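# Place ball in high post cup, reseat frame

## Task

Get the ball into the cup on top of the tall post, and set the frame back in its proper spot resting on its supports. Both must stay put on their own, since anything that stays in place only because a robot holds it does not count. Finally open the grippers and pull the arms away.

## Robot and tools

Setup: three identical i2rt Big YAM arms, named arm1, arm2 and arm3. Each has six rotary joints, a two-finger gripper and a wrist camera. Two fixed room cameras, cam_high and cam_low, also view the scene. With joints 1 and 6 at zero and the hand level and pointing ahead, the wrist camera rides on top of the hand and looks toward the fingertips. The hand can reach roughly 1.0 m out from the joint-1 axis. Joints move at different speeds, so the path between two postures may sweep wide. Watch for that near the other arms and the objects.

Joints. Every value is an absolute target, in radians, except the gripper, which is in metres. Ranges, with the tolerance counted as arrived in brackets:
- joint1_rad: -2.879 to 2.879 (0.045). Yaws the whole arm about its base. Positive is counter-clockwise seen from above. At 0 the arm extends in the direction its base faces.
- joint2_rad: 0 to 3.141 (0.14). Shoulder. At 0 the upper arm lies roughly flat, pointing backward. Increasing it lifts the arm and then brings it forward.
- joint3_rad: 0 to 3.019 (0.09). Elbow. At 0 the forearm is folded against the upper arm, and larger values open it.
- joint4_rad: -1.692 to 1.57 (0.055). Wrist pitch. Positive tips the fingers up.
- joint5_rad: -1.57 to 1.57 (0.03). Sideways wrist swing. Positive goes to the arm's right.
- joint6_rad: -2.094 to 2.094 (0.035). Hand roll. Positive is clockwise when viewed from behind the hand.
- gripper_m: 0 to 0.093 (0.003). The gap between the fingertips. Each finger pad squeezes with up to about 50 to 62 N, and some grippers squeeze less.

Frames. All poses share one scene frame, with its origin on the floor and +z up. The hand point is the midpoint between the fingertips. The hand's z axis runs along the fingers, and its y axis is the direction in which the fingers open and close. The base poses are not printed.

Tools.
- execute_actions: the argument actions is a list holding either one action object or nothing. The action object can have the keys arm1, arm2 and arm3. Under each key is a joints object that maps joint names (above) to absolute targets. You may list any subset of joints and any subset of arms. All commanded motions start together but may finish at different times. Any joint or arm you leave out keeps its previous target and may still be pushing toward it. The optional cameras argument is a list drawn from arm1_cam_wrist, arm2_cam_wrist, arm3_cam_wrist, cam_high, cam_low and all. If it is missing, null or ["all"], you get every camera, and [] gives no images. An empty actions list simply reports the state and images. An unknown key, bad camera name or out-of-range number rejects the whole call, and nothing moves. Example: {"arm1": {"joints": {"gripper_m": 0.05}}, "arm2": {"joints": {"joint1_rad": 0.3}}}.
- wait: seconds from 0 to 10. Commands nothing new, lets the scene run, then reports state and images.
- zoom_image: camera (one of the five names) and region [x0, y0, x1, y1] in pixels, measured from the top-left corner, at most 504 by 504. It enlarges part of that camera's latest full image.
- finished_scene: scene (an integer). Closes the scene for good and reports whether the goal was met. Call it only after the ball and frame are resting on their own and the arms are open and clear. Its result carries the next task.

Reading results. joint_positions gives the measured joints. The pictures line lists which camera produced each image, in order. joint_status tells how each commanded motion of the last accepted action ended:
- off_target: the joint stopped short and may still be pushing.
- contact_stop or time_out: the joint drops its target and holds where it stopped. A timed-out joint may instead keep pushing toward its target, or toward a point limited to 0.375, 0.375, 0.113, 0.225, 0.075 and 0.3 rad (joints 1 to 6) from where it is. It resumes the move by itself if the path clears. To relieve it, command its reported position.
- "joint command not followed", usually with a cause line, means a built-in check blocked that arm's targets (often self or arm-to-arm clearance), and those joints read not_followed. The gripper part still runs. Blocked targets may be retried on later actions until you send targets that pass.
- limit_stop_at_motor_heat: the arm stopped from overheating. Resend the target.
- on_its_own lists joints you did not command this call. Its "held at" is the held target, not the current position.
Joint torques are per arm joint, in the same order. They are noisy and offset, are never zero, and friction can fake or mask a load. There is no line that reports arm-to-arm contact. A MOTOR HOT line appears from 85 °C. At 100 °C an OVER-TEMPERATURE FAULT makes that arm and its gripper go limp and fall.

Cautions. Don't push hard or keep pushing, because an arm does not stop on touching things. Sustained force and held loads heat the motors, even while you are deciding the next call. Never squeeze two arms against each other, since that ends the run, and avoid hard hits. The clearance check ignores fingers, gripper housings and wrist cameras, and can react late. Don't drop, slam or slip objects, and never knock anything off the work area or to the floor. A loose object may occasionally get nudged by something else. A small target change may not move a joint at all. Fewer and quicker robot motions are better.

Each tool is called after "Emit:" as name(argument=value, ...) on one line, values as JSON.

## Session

Emit:
execute_actions(actions=[])

Scene clock: 0.00 s.
Joint torques (N m, as the arm reports them, + toward a larger angle): no reading
Motor temperatures (°C, as the motors report them): arm1=[26 28 27 24 22 23] | arm2=[23 26 29 25 24 26] | arm3=[24 29 26 25 26 24]
arm1.joint_positions: joint1_rad=-0.257 joint2_rad=+0.553 joint3_rad=+1.385 joint4_rad=-1.416 joint5_rad=-0.233 joint6_rad=+0.092 gripper_m=+0.094
arm1.joint_status: not commanded
arm1.hand: x=+1.2474 y=+0.0157 z=+1.3367 quat_wxyz=(+0.048, +0.872, -0.116, -0.474) (m; scene frame)
arm2.joint_positions: joint1_rad=+0.192 joint2_rad=+0.616 joint3_rad=+1.420 joint4_rad=-1.273 joint5_rad=-0.135 joint6_rad=+0.461 gripper_m=+0.094
arm2.joint_status: not commanded
arm2.hand: x=-0.5491 y=+1.0973 z=+1.3885 quat_wxyz=(-0.523, -0.486, -0.699, +0.044) (m; scene frame)
arm3.joint_positions: joint1_rad=+0.353 joint2_rad=+0.658 joint3_rad=+1.337 joint4_rad=-1.272 joint5_rad=-0.049 joint6_rad=+0.284 gripper_m=+0.095
arm3.joint_status: not commanded
arm3.hand: x=-0.6957 y=-0.9953 z=+1.3070 quat_wxyz=(-0.296, +0.484, -0.737, -0.368) (m; scene frame)
pictures: arm1_cam_wrist, arm2_cam_wrist, arm3_cam_wrist, cam_high, cam_low
Images, in order (width x height): arm1_cam_wrist 504x504, arm2_cam_wrist 504x504, arm3_cam_wrist 504x504, cam_high 504x504, cam_low 504x504.

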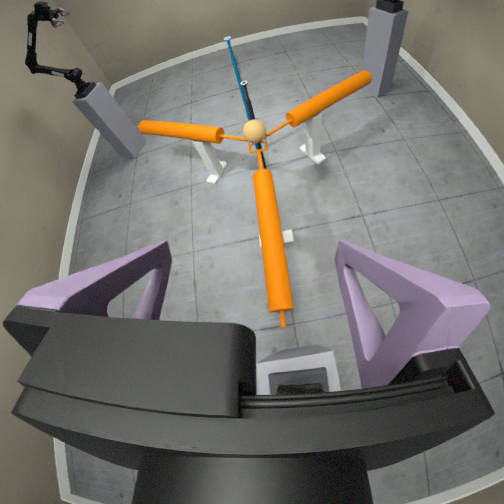

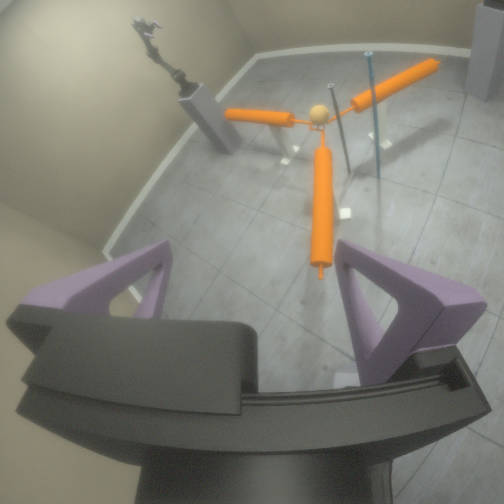

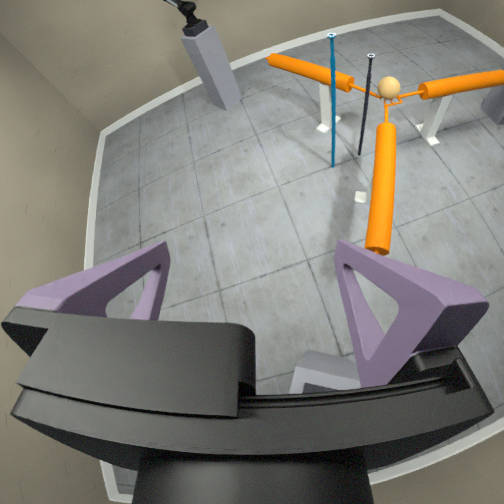

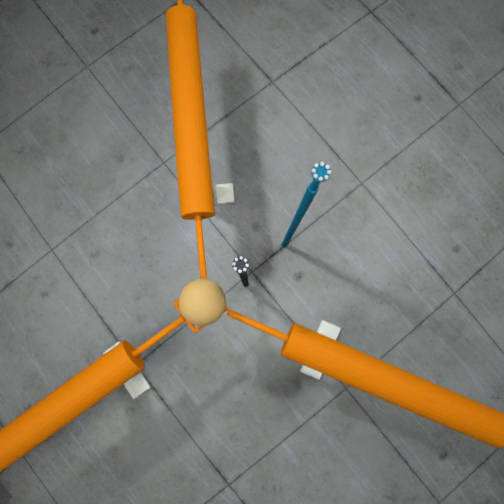

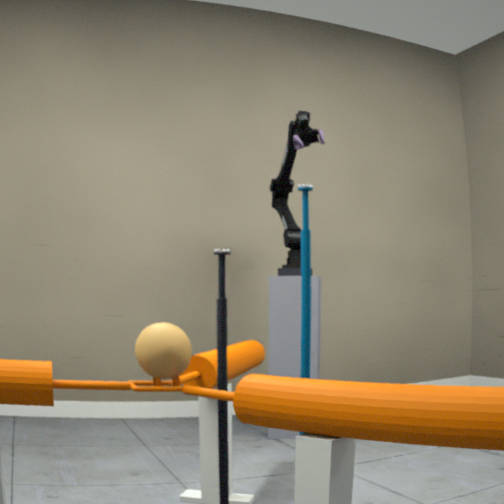

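Emit:
execute_actions(actions=[{"arm1":{"joints":{"joint1_rad":0.31,"joint2_rad":1.972,"joint3_rad":0.458,"joint4_rad":-0.05,"joint5_rad":0,"joint6_rad":0.348}},"arm2":{"joints":{"joint1_rad":0.46,"joint2_rad":2.371,"joint3_rad":1.465,"joint4_rad":-0.65,"joint5_rad":0,"joint6_rad":0.562}},"arm3":{"joints":{"joint1_rad":-0.175,"joint2_rad":2.272,"joint3_rad":1.37,"joint4_rad":-0.65,"joint5_rad":0,"joint6_rad":-0.105}}}], cameras=["arm1_cam_wrist","arm2_cam_wrist","arm3_cam_wrist"])

Scene clock: 17.03 s.
Joint torques (N m, as the arm reports them, + toward a larger angle): arm1=[ -1.02 -10.7    0.94   0.63   0.15   0.09] | arm2=[  1.21 -18.87   7.16   0.57   0.26   0.25] | arm3=[  0.08 -21.53   7.97   0.91   0.15  -0.15]
Motor temperatures (°C, as the motors report them): arm1=[26 28 29 24 22 23] | arm2=[23 27 32 25 24 26] | arm3=[24 29 28 25 26 24]
arm1.joint_positions: joint1_rad=+0.307 joint2_rad=+1.967 joint3_rad=+0.459 joint4_rad=-0.060 joint5_rad=-0.002 joint6_rad=+0.332 gripper_m=+0.094
arm1.joint_status: all done
arm1.hand: x=+1.2057 y=-0.0642 z=+0.6255 quat_wxyz=(-0.003, +0.999, -0.036, +0.005) (m; scene frame)
arm2.joint_positions: joint1_rad=+0.458 joint2_rad=+2.357 joint3_rad=+1.449 joint4_rad=-0.655 joint5_rad=-0.003 joint6_rad=+0.549 gripper_m=+0.094
arm2.joint_status: all done
arm2.hand: x=-0.2435 y=+0.9428 z=+0.6214 quat_wxyz=(-0.003, -0.533, -0.846, +0.001) (m; scene frame)
arm3.joint_positions: joint1_rad=-0.181 joint2_rad=+2.258 joint3_rad=+1.358 joint4_rad=-0.662 joint5_rad=-0.002 joint6_rad=-0.091 gripper_m=+0.095
arm3.joint_status: all done
arm3.hand: x=-0.3727 y=-0.8263 z=+0.6267 quat_wxyz=(-0.007, +0.469, -0.883, -0.003) (m; scene frame)
pictures: arm1_cam_wrist, arm2_cam_wrist, arm3_cam_wrist
Images, in order (width x height): arm1_cam_wrist 504x504, arm2_cam_wrist 504x504, arm3_cam_wrist 504x504.

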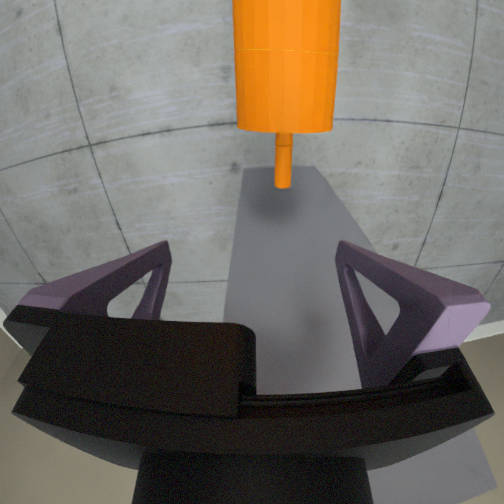

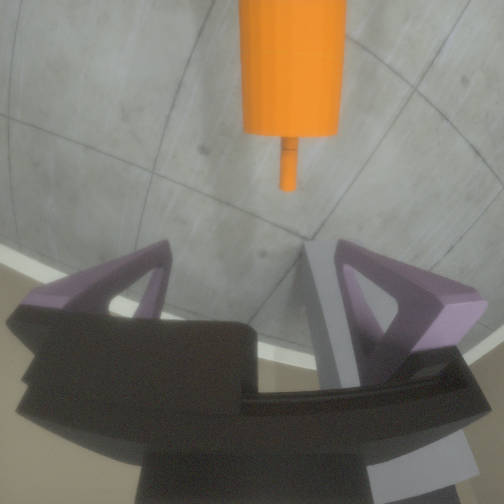

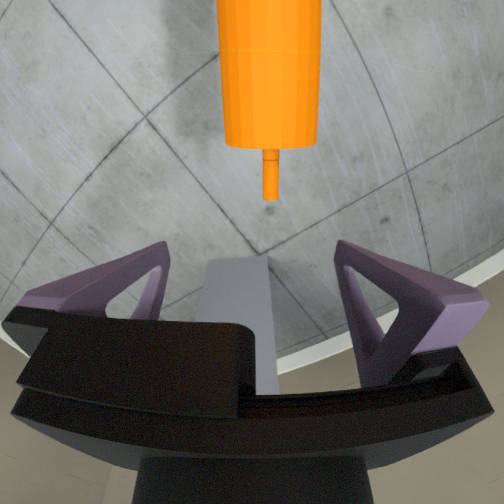

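Emit:
execute_actions(actions=[{"arm1":{"joints":{"joint1_rad":0.148,"joint2_rad":2.296,"joint3_rad":0.522,"joint4_rad":0.212,"joint6_rad":0.14}},"arm2":{"joints":{"joint1_rad":0.388,"joint2_rad":2.49,"joint3_rad":1.432,"joint4_rad":-0.513,"joint6_rad":0.44}},"arm3":{"joints":{"joint1_rad":-0.22,"joint2_rad":2.425,"joint3_rad":1.39,"joint4_rad":-0.527,"joint6_rad":-0.17}}}], cameras=["arm1_cam_wrist","arm2_cam_wrist","arm3_cam_wrist"])

Scene clock: 42.93 s.
Joint torques (N m, as the arm reports them, + toward a larger angle): arm1=[ -1.29 -13.18  -2.45   0.66   0.1   -0.19] | arm2=[  1.49 -18.55   4.83   0.71   0.19  -0.08] | arm3=[ -0.36 -22.81   6.59   0.88   0.14  -0.14]
Motor temperatures (°C, as the motors report them): arm1=[26 28 27 24 22 23] | arm2=[23 29 32 25 24 26] | arm3=[24 32 28 25 26 24]
arm1.joint_positions: joint1_rad=+0.148 joint2_rad=+2.300 joint3_rad=+0.530 joint4_rad=+0.201 joint5_rad=-0.001 joint6_rad=+0.156 gripper_m=+0.094
arm1.joint_status: all done
arm1.hand: x=+1.2045 y=-0.0231 z=+0.5466 quat_wxyz=(-0.004, +1.000, -0.027, +0.005) (m; scene frame)
arm2.joint_positions: joint1_rad=+0.383 joint2_rad=+2.477 joint3_rad=+1.434 joint4_rad=-0.521 joint5_rad=-0.002 joint6_rad=+0.453 gripper_m=+0.094
arm2.joint_status: all done
arm2.hand: x=-0.2839 y=+0.9184 z=+0.5533 quat_wxyz=(-0.002, -0.524, -0.852, +0.002) (m; scene frame)
arm3.joint_positions: joint1_rad=-0.221 joint2_rad=+2.422 joint3_rad=+1.381 joint4_rad=-0.540 joint5_rad=-0.002 joint6_rad=-0.156 gripper_m=+0.095
arm3.joint_status: all done
arm3.hand: x=-0.3634 y=-0.8494 z=+0.5453 quat_wxyz=(+0.001, +0.480, -0.877, +0.000) (m; scene frame)
pictures: arm1_cam_wrist, arm2_cam_wrist, arm3_cam_wrist
Images, in order (width x height): arm1_cam_wrist 504x504, arm2_cam_wrist 504x504, arm3_cam_wrist 504x504.

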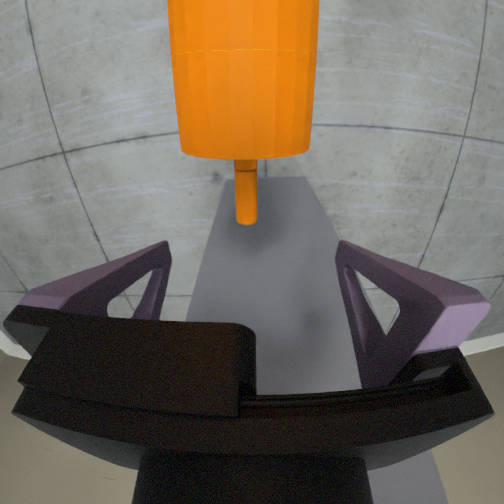

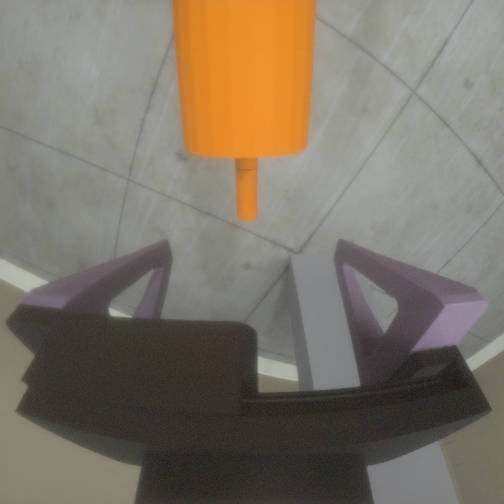

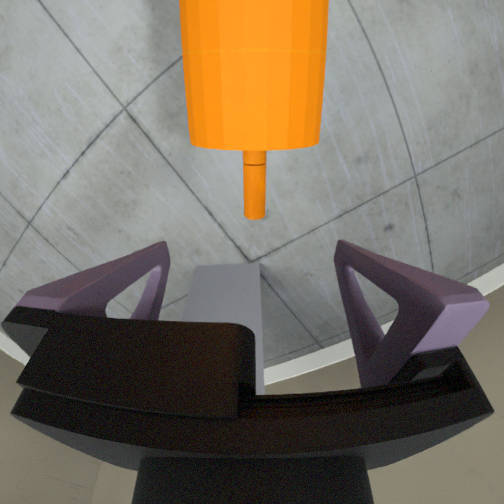

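Emit:
execute_actions(actions=[{"arm1":{"joints":{"joint1_rad":0.172,"joint2_rad":2.658,"joint3_rad":0.7,"joint4_rad":0.385,"joint6_rad":0.185}},"arm2":{"joints":{"joint1_rad":0.395,"joint2_rad":2.735,"joint3_rad":1.588,"joint4_rad":-0.421}},"arm3":{"joints":{"joint2_rad":2.665,"joint3_rad":1.522,"joint4_rad":-0.42}}}], cameras=["arm1_cam_wrist","arm2_cam_wrist","arm3_cam_wrist","cam_low"])

Scene clock: 50.97 s.
Joint torques (N m, as the arm reports them, + toward a larger angle): arm1=[-0.13 -6.59 -3.27 -0.45 -0.14  0.07] | arm2=[  1.85 -19.24   4.48   0.29   0.2   -0.04] | arm3=[ -0.24 -23.68   5.67   0.64   0.15  -0.15]
Motor temperatures (°C, as the motors report them): arm1=[26 28 27 24 22 23] | arm2=[23 30 31 25 24 26] | arm3=[24 32 28 25 26 24]
arm1.joint_positions: joint1_rad=+0.155 joint2_rad=+2.569 joint3_rad=+0.712 joint4_rad=+0.407 joint5_rad=+0.007 joint6_rad=+0.172 gripper_m=+0.094
arm1.joint_status: all done
arm1.hand: x=+1.1569 y=-0.0281 z=+0.4668 quat_wxyz=(+0.001, +0.998, -0.031, -0.055) (m; scene frame)
arm2.joint_positions: joint1_rad=+0.388 joint2_rad=+2.733 joint3_rad=+1.580 joint4_rad=-0.421 joint5_rad=-0.002 joint6_rad=+0.452 gripper_m=+0.094
arm2.joint_status: all done
arm2.hand: x=-0.2864 y=+0.9236 z=+0.4424 quat_wxyz=(+0.002, -0.521, -0.853, +0.001) (m; scene frame)
arm3.joint_positions: joint1_rad=-0.221 joint2_rad=+2.663 joint3_rad=+1.511 joint4_rad=-0.424 joint5_rad=-0.002 joint6_rad=-0.156 gripper_m=+0.095
arm3.joint_status: all done
arm3.hand: x=-0.3619 y=-0.8479 z=+0.4415 quat_wxyz=(-0.001, +0.480, -0.877, -0.001) (m; scene frame)
pictures: arm1_cam_wrist, arm2_cam_wrist, arm3_cam_wrist, cam_low
Images, in order (width x height): arm1_cam_wrist 504x504, arm2_cam_wrist 504x504, arm3_cam_wrist 504x504, cam_low 504x504.

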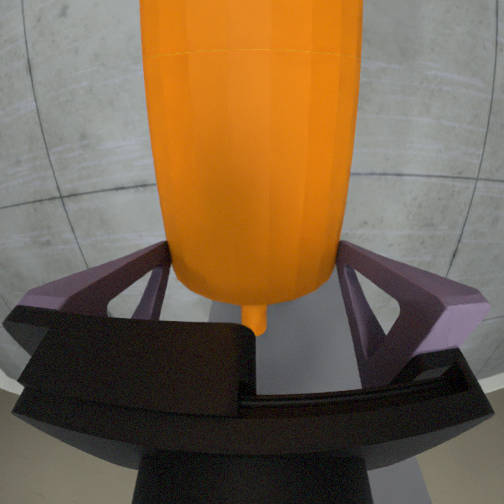

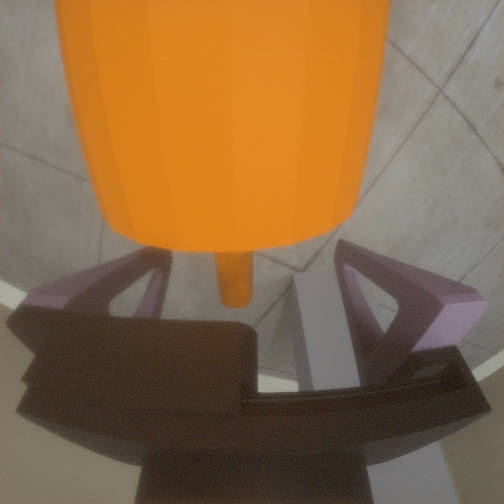

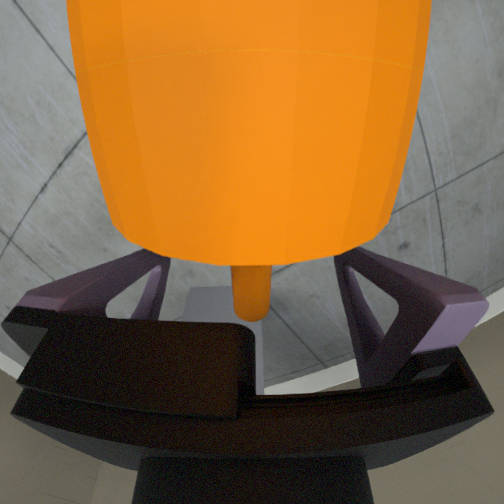

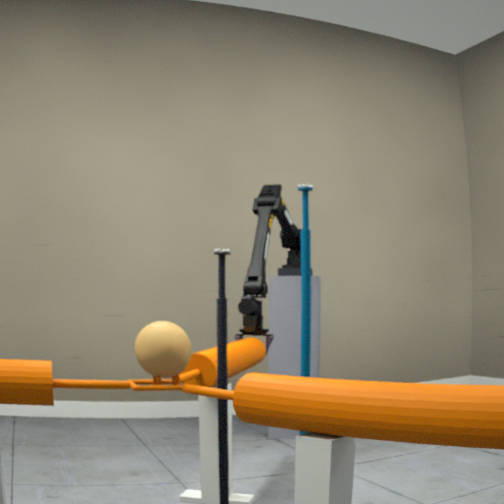

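Emit:
execute_actions(actions=[{"arm1":{"joints":{"joint2_rad":2.465,"joint3_rad":0.565,"joint4_rad":0.32}}}], cameras=["arm1_cam_wrist"])

Emit:
execute_actions(actions=[{"arm1":{"joints":{"joint2_rad":2.58,"joint3_rad":0.625,"joint4_rad":0.375}}}], cameras=[])

Emit:
execute_actions(actions=[{"arm1":{"joints":{"joint2_rad":2.662,"joint3_rad":0.7,"joint4_rad":0.385}}}])

Scene clock: 58.87 s.
Joint torques (N m, as the arm reports them, + toward a larger angle): arm1=[ -0.14 -13.1   -2.37   0.09  -0.01   0.06] | arm2=[  1.67 -20.02   4.53   0.27   0.19  -0.05] | arm3=[ -0.34 -23.92   5.77   0.63   0.15  -0.13]
Motor temperatures (°C, as the motors report them): arm1=[26 28 27 24 22 23] | arm2=[23 30 31 25 24 26] | arm3=[24 33 27 25 26 24]
arm1.joint_positions: joint1_rad=+0.156 joint2_rad=+2.468 joint3_rad=+0.558 joint4_rad=+0.321 joint5_rad=+0.003 joint6_rad=+0.172 gripper_m=+0.094
arm1.joint_status: all done
arm1.hand: x=+1.2258 y=-0.0216 z=+0.5071 quat_wxyz=(-0.007, +0.999, -0.031, +0.014) (m; scene frame)
arm2.joint_positions: joint1_rad=+0.388 joint2_rad=+2.733 joint3_rad=+1.580 joint4_rad=-0.421 joint5_rad=-0.002 joint6_rad=+0.452 gripper_m=+0.094
arm2.joint_status: not commanded
arm2.hand: x=-0.2864 y=+0.9236 z=+0.4424 quat_wxyz=(+0.002, -0.521, -0.853, +0.001) (m; scene frame)
arm3.joint_positions: joint1_rad=-0.221 joint2_rad=+2.663 joint3_rad=+1.511 joint4_rad=-0.424 joint5_rad=-0.002 joint6_rad=-0.156 gripper_m=+0.095
arm3.joint_status: not commanded
arm3.hand: x=-0.3619 y=-0.8479 z=+0.4415 quat_wxyz=(-0.001, +0.480, -0.877, -0.001) (m; scene frame)
pictures: arm1_cam_wrist
Images, in order (width x height): arm1_cam_wrist 504x504.

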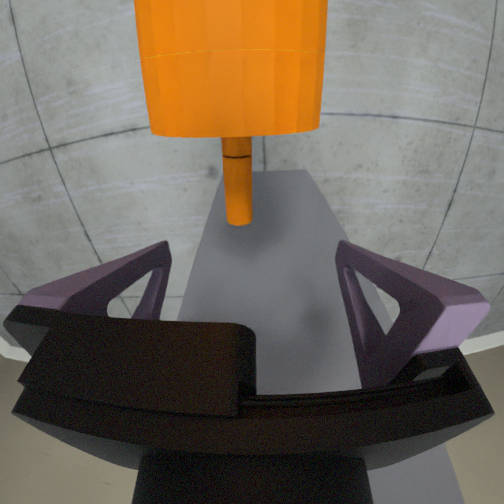

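Scene clock: 59.83 s.
Joint torques (N m, as the arm reports them, + toward a larger angle): arm1=[ -0.16 -13.14  -3.75   0.45  -0.01   0.06] | arm2=[  1.63 -19.81   4.53   0.3    0.18  -0.02] | arm3=[ -0.29 -23.91   5.74   0.64   0.15  -0.14]
Motor temperatures (°C, as the motors report them): arm1=[26 28 27 24 22 23] | arm2=[23 30 31 25 24 26] | arm3=[24 33 27 25 26 24]
arm1.joint_positions: joint1_rad=+0.156 joint2_rad=+2.577 joint3_rad=+0.628 joint4_rad=+0.369 joint5_rad=+0.003 joint6_rad=+0.172 gripper_m=+0.094
arm1.joint_status: all done
arm1.hand: x=+1.2202 y=-0.0220 z=+0.4744 quat_wxyz=(-0.007, +0.999, -0.031, +0.010) (m; scene frame)
arm2.joint_positions: joint1_rad=+0.388 joint2_rad=+2.733 joint3_rad=+1.580 joint4_rad=-0.421 joint5_rad=-0.002 joint6_rad=+0.452 gripper_m=+0.094
arm2.joint_status: not commanded
arm2.hand: x=-0.2864 y=+0.9236 z=+0.4424 quat_wxyz=(+0.002, -0.521, -0.853, +0.001) (m; scene frame)
arm3.joint_positions: joint1_rad=-0.221 joint2_rad=+2.663 joint3_rad=+1.511 joint4_rad=-0.424 joint5_rad=-0.002 joint6_rad=-0.156 gripper_m=+0.095
arm3.joint_status: not commanded
arm3.hand: x=-0.3619 y=-0.8479 z=+0.4415 quat_wxyz=(-0.001, +0.480, -0.877, -0.001) (m; scene frame)
pictures: none
No camera images: the call's "cameras" was empty. Leave "cameras" out to get every camera's image.

Scene clock: 60.60 s.
Joint torques (N m, as the arm reports them, + toward a larger angle): arm1=[ -0.16 -13.46  -3.28   0.51  -0.01   0.07] | arm2=[  1.55 -19.83   4.58   0.37   0.19  -0.03] | arm3=[ -0.15 -23.96   5.69   0.61   0.14  -0.14]
Motor temperatures (°C, as the motors report them): arm1=[26 28 27 24 22 23] | arm2=[23 30 31 25 24 26] | arm3=[24 33 27 25 26 24]
arm1.joint_positions: joint1_rad=+0.156 joint2_rad=+2.655 joint3_rad=+0.697 joint4_rad=+0.378 joint5_rad=+0.003 joint6_rad=+0.172 gripper_m=+0.094
arm1.joint_status: all done
arm1.hand: x=+1.2135 y=-0.0225 z=+0.4474 quat_wxyz=(-0.007, +0.999, -0.031, +0.010) (m; scene frame)
arm2.joint_positions: joint1_rad=+0.388 joint2_rad=+2.733 joint3_rad=+1.580 joint4_rad=-0.421 joint5_rad=-0.002 joint6_rad=+0.452 gripper_m=+0.094
arm2.joint_status: not commanded
arm2.hand: x=-0.2864 y=+0.9236 z=+0.4424 quat_wxyz=(+0.002, -0.521, -0.853, +0.001) (m; scene frame)
arm3.joint_positions: joint1_rad=-0.221 joint2_rad=+2.663 joint3_rad=+1.511 joint4_rad=-0.424 joint5_rad=-0.002 joint6_rad=-0.156 gripper_m=+0.095
arm3.joint_status: not commanded
arm3.hand: x=-0.3619 y=-0.8479 z=+0.4415 quat_wxyz=(-0.001, +0.480, -0.877, -0.001) (m; scene frame)
pictures: arm1_cam_wrist, arm2_cam_wrist, arm3_cam_wrist, cam_high, cam_low
Images, in order (width x height): arm1_cam_wrist 504x504, arm2_cam_wrist 504x504, arm3_cam_wrist 504x504, cam_high 504x504, cam_low 504x504.

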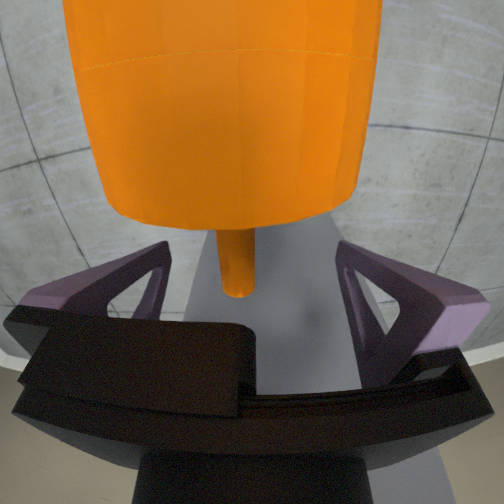

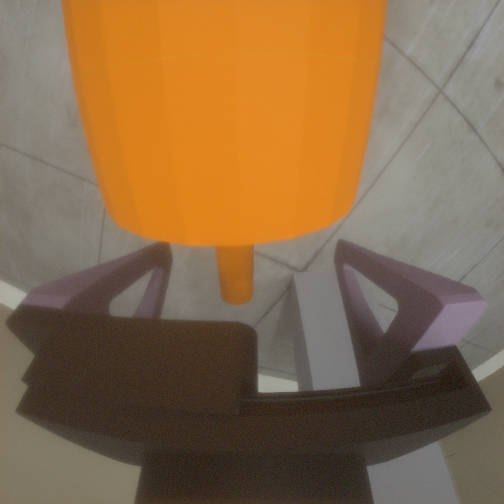

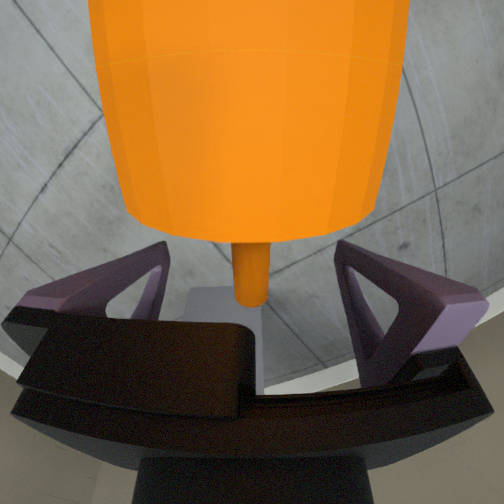

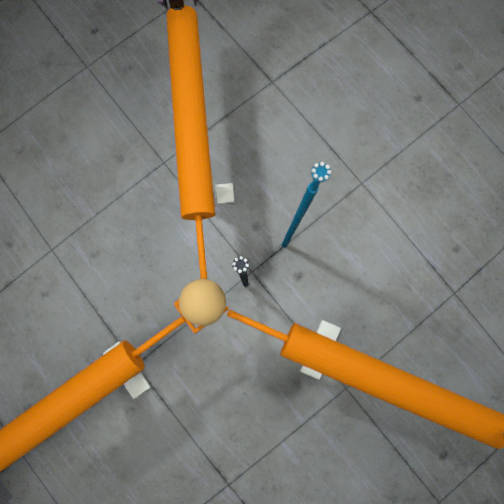

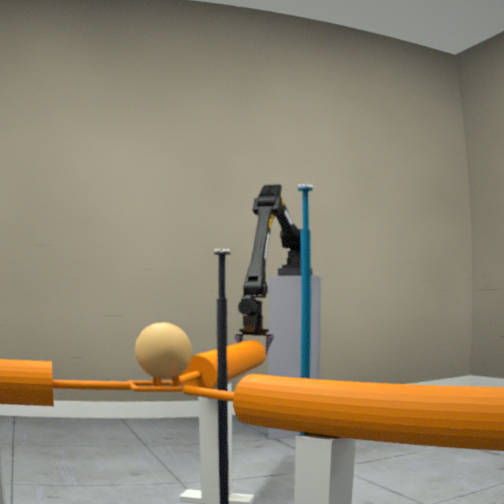

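Emit:
execute_actions(actions=[{"arm1":{"joints":{"joint1_rad":0.205,"joint4_rad":0.408,"joint6_rad":0.22}},"arm2":{"joints":{"joint1_rad":0.41,"joint6_rad":0.48}},"arm3":{"joints":{"gripper_m":0}}}], cameras=["arm1_cam_wrist","arm2_cam_wrist"])

Emit:
execute_actions(actions=[{"arm1":{"joints":{"gripper_m":0}},"arm2":{"joints":{"gripper_m":0}}}], cameras=["arm1_cam_wrist","arm2_cam_wrist","arm3_cam_wrist"])

Scene clock: 67.87 s.
Joint torques (N m, as the arm reports them, + toward a larger angle): arm1=[ -0.52 -13.05  -3.23   0.66   0.01   0.07] | arm2=[  2.54 -19.79   4.57   0.36   0.2    0.28] | arm3=[ -0.32 -23.8    5.74   0.62   0.18  -0.11]
Motor temperatures (°C, as the motors report them): arm1=[26 28 27 24 22 23] | arm2=[23 31 30 25 24 26] | arm3=[24 33 27 25 26 24]
arm1.joint_positions: joint1_rad=+0.194 joint2_rad=+2.655 joint3_rad=+0.697 joint4_rad=+0.397 joint5_rad=+0.002 joint6_rad=+0.204 gripper_m=+0.094
arm1.joint_status: all done
arm1.hand: x=+1.2099 y=-0.0325 z=+0.4473 quat_wxyz=(-0.005, +1.000, -0.028, +0.000) (m; scene frame)
arm2.joint_positions: joint1_rad=+0.407 joint2_rad=+2.733 joint3_rad=+1.580 joint4_rad=-0.421 joint5_rad=-0.002 joint6_rad=+0.467 gripper_m=+0.094
arm2.joint_status: all done
arm2.hand: x=-0.2804 y=+0.9317 z=+0.4424 quat_wxyz=(+0.002, -0.520, -0.854, +0.001) (m; scene frame)
arm3.joint_positions: joint1_rad=-0.221 joint2_rad=+2.663 joint3_rad=+1.511 joint4_rad=-0.424 joint5_rad=-0.003 joint6_rad=-0.158 gripper_m=+0.019
arm3.joint_status: gripper_m off_target (ended at +0.019, target +0.000)
arm3.hand: x=-0.3621 y=-0.8477 z=+0.4415 quat_wxyz=(-0.001, +0.480, -0.877, -0.001) (m; scene frame)
pictures: arm1_cam_wrist, arm2_cam_wrist
Images, in order (width x height): arm1_cam_wrist 504x504, arm2_cam_wrist 504x504.

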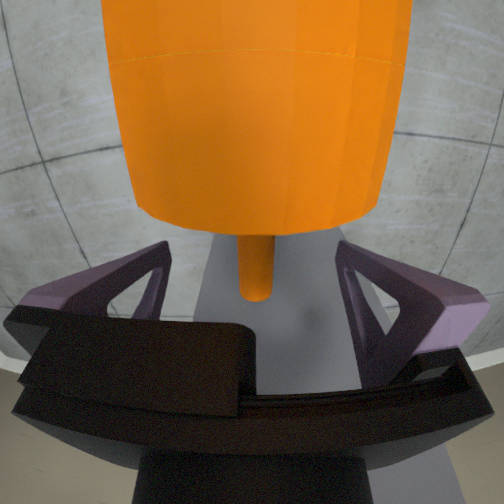

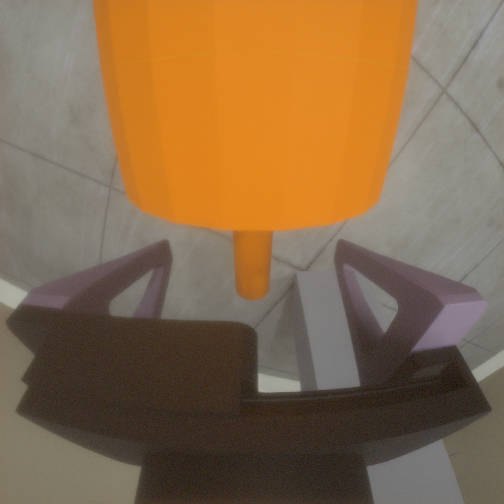

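Scene clock: 68.60 s.
Joint torques (N m, as the arm reports them, + toward a larger angle): arm1=[ -0.48 -13.11  -3.24   0.63  -0.11   0.09] | arm2=[  1.38 -19.69   4.59   0.32   0.27   0.21] | arm3=[ -0.11 -23.88   5.72   0.67   0.19  -0.13]
Motor temperatures (°C, as the motors report them): arm1=[26 28 27 24 22 23] | arm2=[23 31 30 25 24 26] | arm3=[24 33 27 25 26 24]
arm1.joint_positions: joint1_rad=+0.194 joint2_rad=+2.655 joint3_rad=+0.697 joint4_rad=+0.398 joint5_rad=+0.006 joint6_rad=+0.205 gripper_m=+0.018
arm1.joint_status: gripper_m off_target (ended at +0.018, target +0.000)
arm1.hand: x=+1.2098 y=-0.0318 z=+0.4472 quat_wxyz=(-0.007, +1.000, -0.028, +0.000) (m; scene frame)
arm2.joint_positions: joint1_rad=+0.407 joint2_rad=+2.733 joint3_rad=+1.580 joint4_rad=-0.420 joint5_rad=-0.003 joint6_rad=+0.470 gripper_m=+0.018
arm2.joint_status: gripper_m off_target (ended at +0.018, target +0.000)
arm2.hand: x=-0.2800 y=+0.9319 z=+0.4423 quat_wxyz=(+0.002, -0.521, -0.854, +0.001) (m; scene frame)
arm3.joint_positions: joint1_rad=-0.221 joint2_rad=+2.663 joint3_rad=+1.511 joint4_rad=-0.424 joint5_rad=-0.003 joint6_rad=-0.158 gripper_m=+0.019
arm3.joint_status: not commanded
arm3.hand: x=-0.3621 y=-0.8477 z=+0.4415 quat_wxyz=(-0.001, +0.480, -0.877, -0.001) (m; scene frame)
pictures: arm1_cam_wrist, arm2_cam_wrist, arm3_cam_wrist
Images, in order (width x height): arm1_cam_wrist 504x504, arm2_cam_wrist 504x504, arm3_cam_wrist 504x504.

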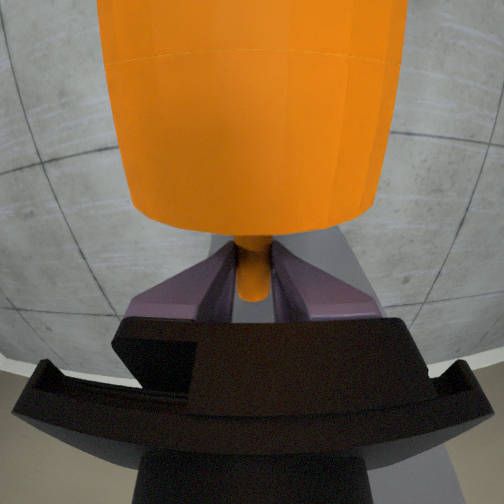

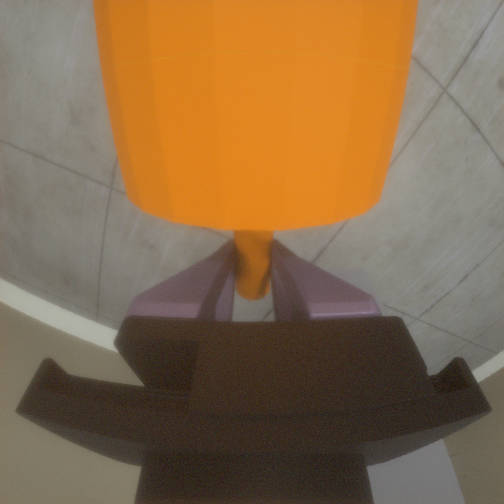

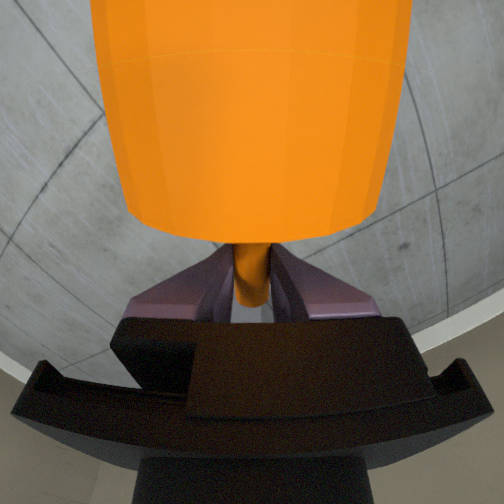

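Emit:
execute_actions(actions=[{"arm1":{"joints":{"joint1_rad":0.196,"joint2_rad":2.47,"joint3_rad":0.592,"joint4_rad":0.315,"joint6_rad":0.205}},"arm2":{"joints":{"joint2_rad":2.597,"joint3_rad":1.5,"joint4_rad":-0.465,"joint6_rad":0.47}},"arm3":{"joints":{"joint2_rad":2.528,"joint3_rad":1.44,"joint4_rad":-0.478,"joint6_rad":-0.158}}}], cameras=["cam_low"])

Emit:
execute_actions(actions=[{"arm1":{"joints":{"joint2_rad":2.063,"joint3_rad":0.457,"joint4_rad":0.055}},"arm2":{"joints":{"joint2_rad":2.373,"joint3_rad":1.397,"joint4_rad":-0.583}},"arm3":{"joints":{"joint2_rad":2.308,"joint3_rad":1.356,"joint4_rad":-0.61}}}], cameras=[])

Emit:
execute_actions(actions=[{"arm1":{"joints":{"joint2_rad":1.6,"joint3_rad":0.416,"joint4_rad":-0.367}},"arm2":{"joints":{"joint2_rad":2.168,"joint3_rad":1.358,"joint4_rad":-0.749}},"arm3":{"joints":{"joint2_rad":2.109,"joint3_rad":1.335,"joint4_rad":-0.789}}}], cameras=["cam_low"])

Emit:
execute_actions(actions=[{"arm1":{"joints":{"joint2_rad":1.228,"joint3_rad":0.505,"joint4_rad":-0.815}},"arm2":{"joints":{"joint2_rad":2.0,"joint3_rad":1.405,"joint4_rad":-0.95}},"arm3":{"joints":{"joint2_rad":1.947,"joint3_rad":1.396,"joint4_rad":-1.0}}}], cameras=[])

Emit:
execute_actions(actions=[{"arm1":{"joints":{"joint2_rad":1.02,"joint3_rad":0.678,"joint4_rad":-1.18}},"arm2":{"joints":{"joint2_rad":1.872,"joint3_rad":1.5,"joint4_rad":-1.165}},"arm3":{"joints":{"joint2_rad":1.827,"joint3_rad":1.508,"joint4_rad":-1.22}}}], cameras=["cam_low","cam_high"])

Scene clock: 116.37 s.
Joint torques (N m, as the arm reports them, + toward a larger angle): arm1=[ -1.35 -14.41  -3.98   0.15  -0.01  -0.08] | arm2=[  1.84 -22.32   3.78  -0.01   0.     0.18] | arm3=[ -0.78 -26.65   5.12  -0.26   0.15  -0.03]
Motor temperatures (°C, as the motors report them): arm1=[26 29 27 24 23 23] | arm2=[23 32 30 25 24 26] | arm3=[24 34 27 25 26 24]
arm1.joint_positions: joint1_rad=+0.194 joint2_rad=+2.484 joint3_rad=+0.610 joint4_rad=+0.318 joint5_rad=+0.002 joint6_rad=+0.205 gripper_m=+0.018
arm1.joint_status: all done
arm1.hand: x=+1.2032 y=-0.0338 z=+0.4971 quat_wxyz=(-0.004, +1.000, -0.028, -0.002) (m; scene frame)
arm2.joint_positions: joint1_rad=+0.399 joint2_rad=+2.632 joint3_rad=+1.505 joint4_rad=-0.453 joint5_rad=+0.002 joint6_rad=+0.463 gripper_m=+0.018
arm2.joint_status: all done
arm2.hand: x=-0.2858 y=+0.9301 z=+0.4837 quat_wxyz=(+0.006, -0.521, -0.853, +0.003) (m; scene frame)
arm3.joint_positions: joint1_rad=-0.213 joint2_rad=+2.561 joint3_rad=+1.438 joint4_rad=-0.460 joint5_rad=-0.002 joint6_rad=-0.156 gripper_m=+0.019
arm3.joint_status: all done
arm3.hand: x=-0.3690 y=-0.8491 z=+0.4830 quat_wxyz=(+0.002, +0.483, -0.875, +0.000) (m; scene frame)
pictures: cam_low
Images, in order (width x height): cam_low 504x504.

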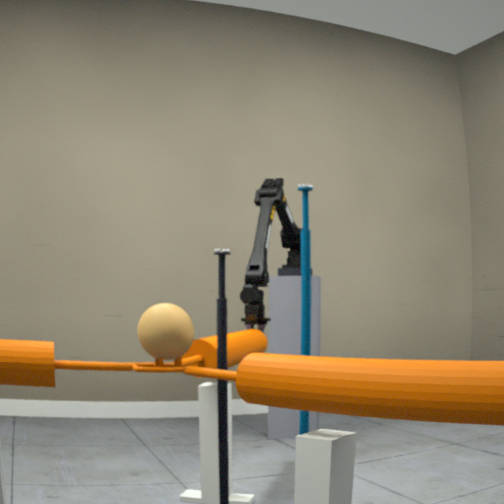

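Scene clock: 117.57 s.
Joint torques (N m, as the arm reports them, + toward a larger angle): arm1=[ -1.04 -13.62  -0.13  -0.04   0.05  -0.06] | arm2=[  1.17 -20.94   5.11   0.14   0.09   0.07] | arm3=[ -0.32 -24.55   6.91  -0.14   0.14  -0.04]
Motor temperatures (°C, as the motors report them): arm1=[26 29 27 24 23 23] | arm2=[23 32 30 25 24 26] | arm3=[24 34 27 25 26 24]
arm1.joint_positions: joint1_rad=+0.194 joint2_rad=+2.083 joint3_rad=+0.457 joint4_rad=+0.062 joint5_rad=+0.001 joint6_rad=+0.205 gripper_m=+0.018
arm1.joint_status: all done
arm1.hand: x=+1.2077 y=-0.0341 z=+0.5993 quat_wxyz=(-0.004, +1.000, -0.028, +0.002) (m; scene frame)
arm2.joint_positions: joint1_rad=+0.406 joint2_rad=+2.393 joint3_rad=+1.398 joint4_rad=-0.578 joint5_rad=+0.001 joint6_rad=+0.472 gripper_m=+0.018
arm2.joint_status: all done
arm2.hand: x=-0.2785 y=+0.9303 z=+0.5908 quat_wxyz=(+0.002, -0.522, -0.853, +0.003) (m; scene frame)
arm3.joint_positions: joint1_rad=-0.219 joint2_rad=+2.325 joint3_rad=+1.349 joint4_rad=-0.596 joint5_rad=-0.002 joint6_rad=-0.156 gripper_m=+0.019
arm3.joint_status: all done
arm3.hand: x=-0.3632 y=-0.8471 z=+0.5892 quat_wxyz=(-0.003, +0.481, -0.877, -0.001) (m; scene frame)
pictures: none
No camera images: the call's "cameras" was empty. Leave "cameras" out to get every camera's image.

Scene clock: 118.67 s.
Joint torques (N m, as the arm reports them, + toward a larger angle): arm1=[ -1.48 -10.15   4.18  -0.29   0.06  -0.06] | arm2=[  1.66 -19.77   6.52   0.24   0.11   0.08] | arm3=[ -0.29 -23.42   8.49  -0.18   0.15  -0.03]
Motor temperatures (°C, as the motors report them): arm1=[26 29 27 24 23 23] | arm2=[23 32 30 25 24 26] | arm3=[24 34 27 25 26 24]
arm1.joint_positions: joint1_rad=+0.194 joint2_rad=+1.615 joint3_rad=+0.413 joint4_rad=-0.354 joint5_rad=+0.001 joint6_rad=+0.205 gripper_m=+0.018
arm1.joint_status: all done
arm1.hand: x=+1.2059 y=-0.0351 z=+0.7029 quat_wxyz=(-0.003, +1.000, -0.028, -0.002) (m; scene frame)
arm2.joint_positions: joint1_rad=+0.406 joint2_rad=+2.184 joint3_rad=+1.358 joint4_rad=-0.747 joint5_rad=+0.001 joint6_rad=+0.470 gripper_m=+0.018
arm2.joint_status: all done
arm2.hand: x=-0.2776 y=+0.9300 z=+0.6927 quat_wxyz=(+0.002, -0.522, -0.853, +0.003) (m; scene frame)
arm3.joint_positions: joint1_rad=-0.218 joint2_rad=+2.122 joint3_rad=+1.326 joint4_rad=-0.774 joint5_rad=-0.002 joint6_rad=-0.156 gripper_m=+0.019
arm3.joint_status: all done
arm3.hand: x=-0.3636 y=-0.8464 z=+0.6902 quat_wxyz=(-0.004, +0.481, -0.877, -0.002) (m; scene frame)
pictures: cam_low
Images, in order (width x height): cam_low 504x504.

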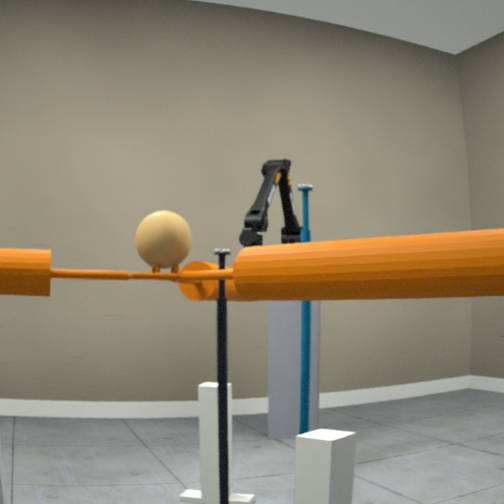

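Scene clock: 119.83 s.
Joint torques (N m, as the arm reports them, + toward a larger angle): arm1=[-1.06 -6.39 10.38 -1.35 -0.12 -0.06] | arm2=[  1.79 -18.25  10.6   -0.57   0.09   0.13] | arm3=[ -0.93 -22.03  11.84  -0.54   0.13  -0.06]
Motor temperatures (°C, as the motors report them): arm1=[26 29 27 24 23 23] | arm2=[23 32 30 25 24 26] | arm3=[24 34 27 25 26 24]
arm1.joint_positions: joint1_rad=+0.194 joint2_rad=+1.232 joint3_rad=+0.476 joint4_rad=-0.774 joint5_rad=+0.006 joint6_rad=+0.205 gripper_m=+0.018
arm1.joint_status: all done
arm1.hand: x=+1.2044 y=-0.0351 z=+0.8018 quat_wxyz=(-0.004, +0.999, -0.028, -0.015) (m; scene frame)
arm2.joint_positions: joint1_rad=+0.404 joint2_rad=+2.007 joint3_rad=+1.368 joint4_rad=-0.923 joint5_rad=+0.002 joint6_rad=+0.467 gripper_m=+0.018
arm2.joint_status: all done
arm2.hand: x=-0.2792 y=+0.9301 z=+0.7901 quat_wxyz=(-0.003, -0.521, -0.854, +0.004) (m; scene frame)
arm3.joint_positions: joint1_rad=-0.216 joint2_rad=+1.957 joint3_rad=+1.366 joint4_rad=-0.975 joint5_rad=-0.002 joint6_rad=-0.154 gripper_m=+0.019
arm3.joint_status: all done
arm3.hand: x=-0.3646 y=-0.8462 z=+0.7884 quat_wxyz=(-0.006, +0.481, -0.877, -0.002) (m; scene frame)
pictures: none
No camera images: the call's "cameras" was empty. Leave "cameras" out to get every camera's image.

Scene clock: 120.93 s.
Joint torques (N m, as the arm reports them, + toward a larger angle): arm1=[-1.06 -5.33 14.16 -1.6  -0.14 -0.06] | arm2=[  2.07 -18.29  12.05  -0.83   0.09   0.12] | arm3=[ -0.62 -21.55  13.35  -0.76   0.08  -0.06]
Motor temperatures (°C, as the motors report them): arm1=[26 29 27 24 23 23] | arm2=[23 32 31 25 24 26] | arm3=[24 34 27 25 26 24]
arm1.joint_positions: joint1_rad=+0.194 joint2_rad=+1.026 joint3_rad=+0.630 joint4_rad=-1.133 joint5_rad=+0.007 joint6_rad=+0.205 gripper_m=+0.018
arm1.joint_status: all done
arm1.hand: x=+1.2050 y=-0.0354 z=+0.8959 quat_wxyz=(-0.004, +0.999, -0.028, -0.016) (m; scene frame)
arm2.joint_positions: joint1_rad=+0.403 joint2_rad=+1.886 joint3_rad=+1.457 joint4_rad=-1.132 joint5_rad=+0.001 joint6_rad=+0.467 gripper_m=+0.018
arm2.joint_status: all done
arm2.hand: x=-0.2782 y=+0.9292 z=+0.8828 quat_wxyz=(-0.003, -0.521, -0.853, +0.003) (m; scene frame)
arm3.joint_positions: joint1_rad=-0.218 joint2_rad=+1.845 joint3_rad=+1.471 joint4_rad=-1.189 joint5_rad=+0.000 joint6_rad=-0.154 gripper_m=+0.019
arm3.joint_status: all done
arm3.hand: x=-0.3632 y=-0.8461 z=+0.8828 quat_wxyz=(-0.007, +0.480, -0.877, -0.002) (m; scene frame)
pictures: cam_high, cam_low
Images, in order (width x height): cam_high 504x504, cam_low 504x504.

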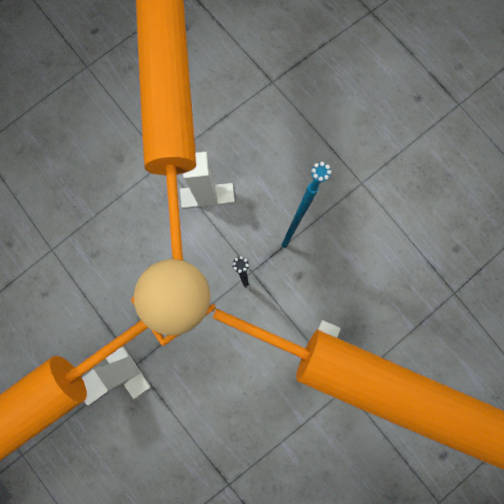

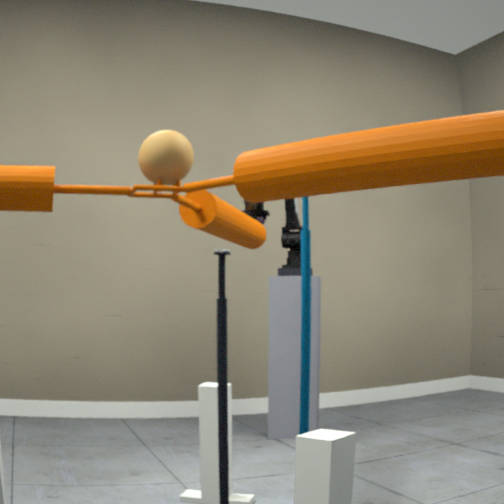

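Emit:
execute_actions(actions=[{"arm1":{"joints":{"joint1_rad":0.178,"joint2_rad":1.28,"joint3_rad":1.06,"joint4_rad":-1.29,"joint6_rad":0.185}},"arm2":{"joints":{"joint1_rad":0.243,"joint2_rad":1.612,"joint3_rad":1.332,"joint4_rad":-1.268,"joint6_rad":0.3}},"arm3":{"joints":{"joint1_rad":-0.042,"joint2_rad":1.592,"joint3_rad":1.376,"joint4_rad":-1.335,"joint6_rad":0.025}}}], cameras=["cam_low"])

Emit:
execute_actions(actions=[{"arm1":{"joints":{"joint1_rad":0.17,"joint2_rad":1.608,"joint3_rad":1.398,"joint4_rad":-1.3,"joint6_rad":0.178}},"arm2":{"joints":{"joint1_rad":-0.015,"joint2_rad":1.43,"joint3_rad":1.126,"joint4_rad":-1.245,"joint6_rad":0.043}},"arm3":{"joints":{"joint1_rad":0.228,"joint2_rad":1.43,"joint3_rad":1.202,"joint4_rad":-1.317,"joint6_rad":0.295}}}], cameras=["cam_low","cam_high"])

Scene clock: 142.03 s.
Joint torques (N m, as the arm reports them, + toward a larger angle): arm1=[ -2.33 -12.93  14.78  -1.57  -0.14  -0.2 ] | arm2=[  1.07 -14.95   9.18   0.14   0.17  -0.08] | arm3=[ -0.08 -17.74  12.28   0.03  -0.02   0.04]
Motor temperatures (°C, as the motors report them): arm1=[26 28 31 24 23 23] | arm2=[23 32 35 25 24 26] | arm3=[24 34 30 25 26 24]
arm1.joint_positions: joint1_rad=+0.189 joint2_rad=+1.304 joint3_rad=+1.006 joint4_rad=-1.244 joint5_rad=+0.007 joint6_rad=+0.199 gripper_m=+0.018
arm1.joint_status: all done
arm1.hand: x=+1.0922 y=-0.0510 z=+0.9537 quat_wxyz=(-0.005, +1.000, -0.028, -0.009) (m; scene frame)
arm2.joint_positions: joint1_rad=+0.245 joint2_rad=+1.626 joint3_rad=+1.329 joint4_rad=-1.262 joint5_rad=-0.001 joint6_rad=+0.314 gripper_m=+0.018
arm2.joint_status: all done
arm2.hand: x=-0.3869 y=+0.9167 z=+0.9664 quat_wxyz=(-0.005, -0.523, -0.852, +0.003) (m; scene frame)
arm3.joint_positions: joint1_rad=-0.047 joint2_rad=+1.603 joint3_rad=+1.355 joint4_rad=-1.324 joint5_rad=+0.003 joint6_rad=+0.017 gripper_m=+0.019
arm3.joint_status: all done
arm3.hand: x=-0.4776 y=-0.8554 z=+0.9580 quat_wxyz=(-0.004, +0.480, -0.877, +0.001) (m; scene frame)
pictures: cam_low
Images, in order (width x height): cam_low 504x504.

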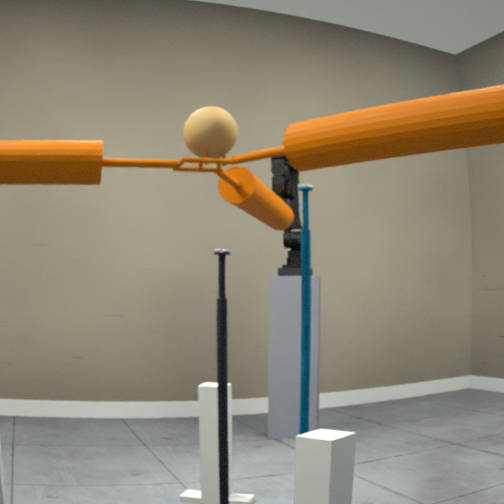

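Scene clock: 143.10 s.
Joint torques (N m, as the arm reports them, + toward a larger angle): arm1=[ -1.54 -20.57  13.65  -1.74  -0.22  -0.16] | arm2=[  0.86 -12.94   9.12   0.25   0.43  -0.09] | arm3=[  0.26 -16.25  12.3    0.21  -0.06   0.05]
Motor temperatures (°C, as the motors report them): arm1=[26 28 31 24 23 23] | arm2=[23 32 35 25 24 26] | arm3=[24 34 30 25 26 24]
arm1.joint_positions: joint1_rad=+0.175 joint2_rad=+1.646 joint3_rad=+1.359 joint4_rad=-1.252 joint5_rad=+0.010 joint6_rad=+0.190 gripper_m=+0.018
arm1.joint_status: all done
arm1.hand: x=+0.9601 y=-0.0623 z=+0.9455 quat_wxyz=(-0.007, +0.999, -0.030, -0.011) (m; scene frame)
arm2.joint_positions: joint1_rad=-0.008 joint2_rad=+1.456 joint3_rad=+1.122 joint4_rad=-1.239 joint5_rad=-0.009 joint6_rad=+0.061 gripper_m=+0.018
arm2.joint_status: all done
arm2.hand: x=-0.5181 y=+0.9062 z=+0.9630 quat_wxyz=(+0.000, -0.523, -0.852, -0.002) (m; scene frame)
arm3.joint_positions: joint1_rad=+0.221 joint2_rad=+1.457 joint3_rad=+1.180 joint4_rad=-1.312 joint5_rad=+0.005 joint6_rad=+0.286 gripper_m=+0.019
arm3.joint_status: all done
arm3.hand: x=-0.6099 y=-0.8640 z=+0.9544 quat_wxyz=(+0.001, +0.480, -0.877, +0.007) (m; scene frame)
pictures: cam_high, cam_low
Images, in order (width x height): cam_high 504x504, cam_low 504x504.

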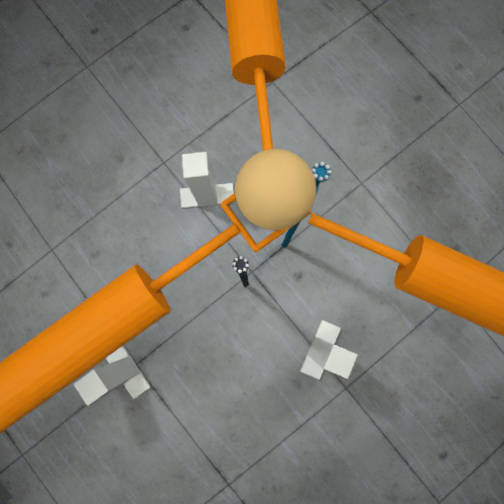

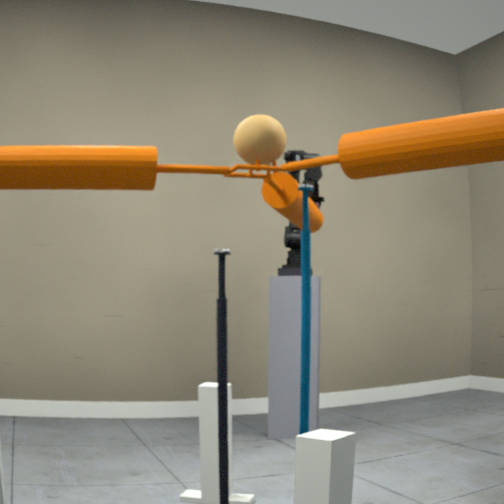

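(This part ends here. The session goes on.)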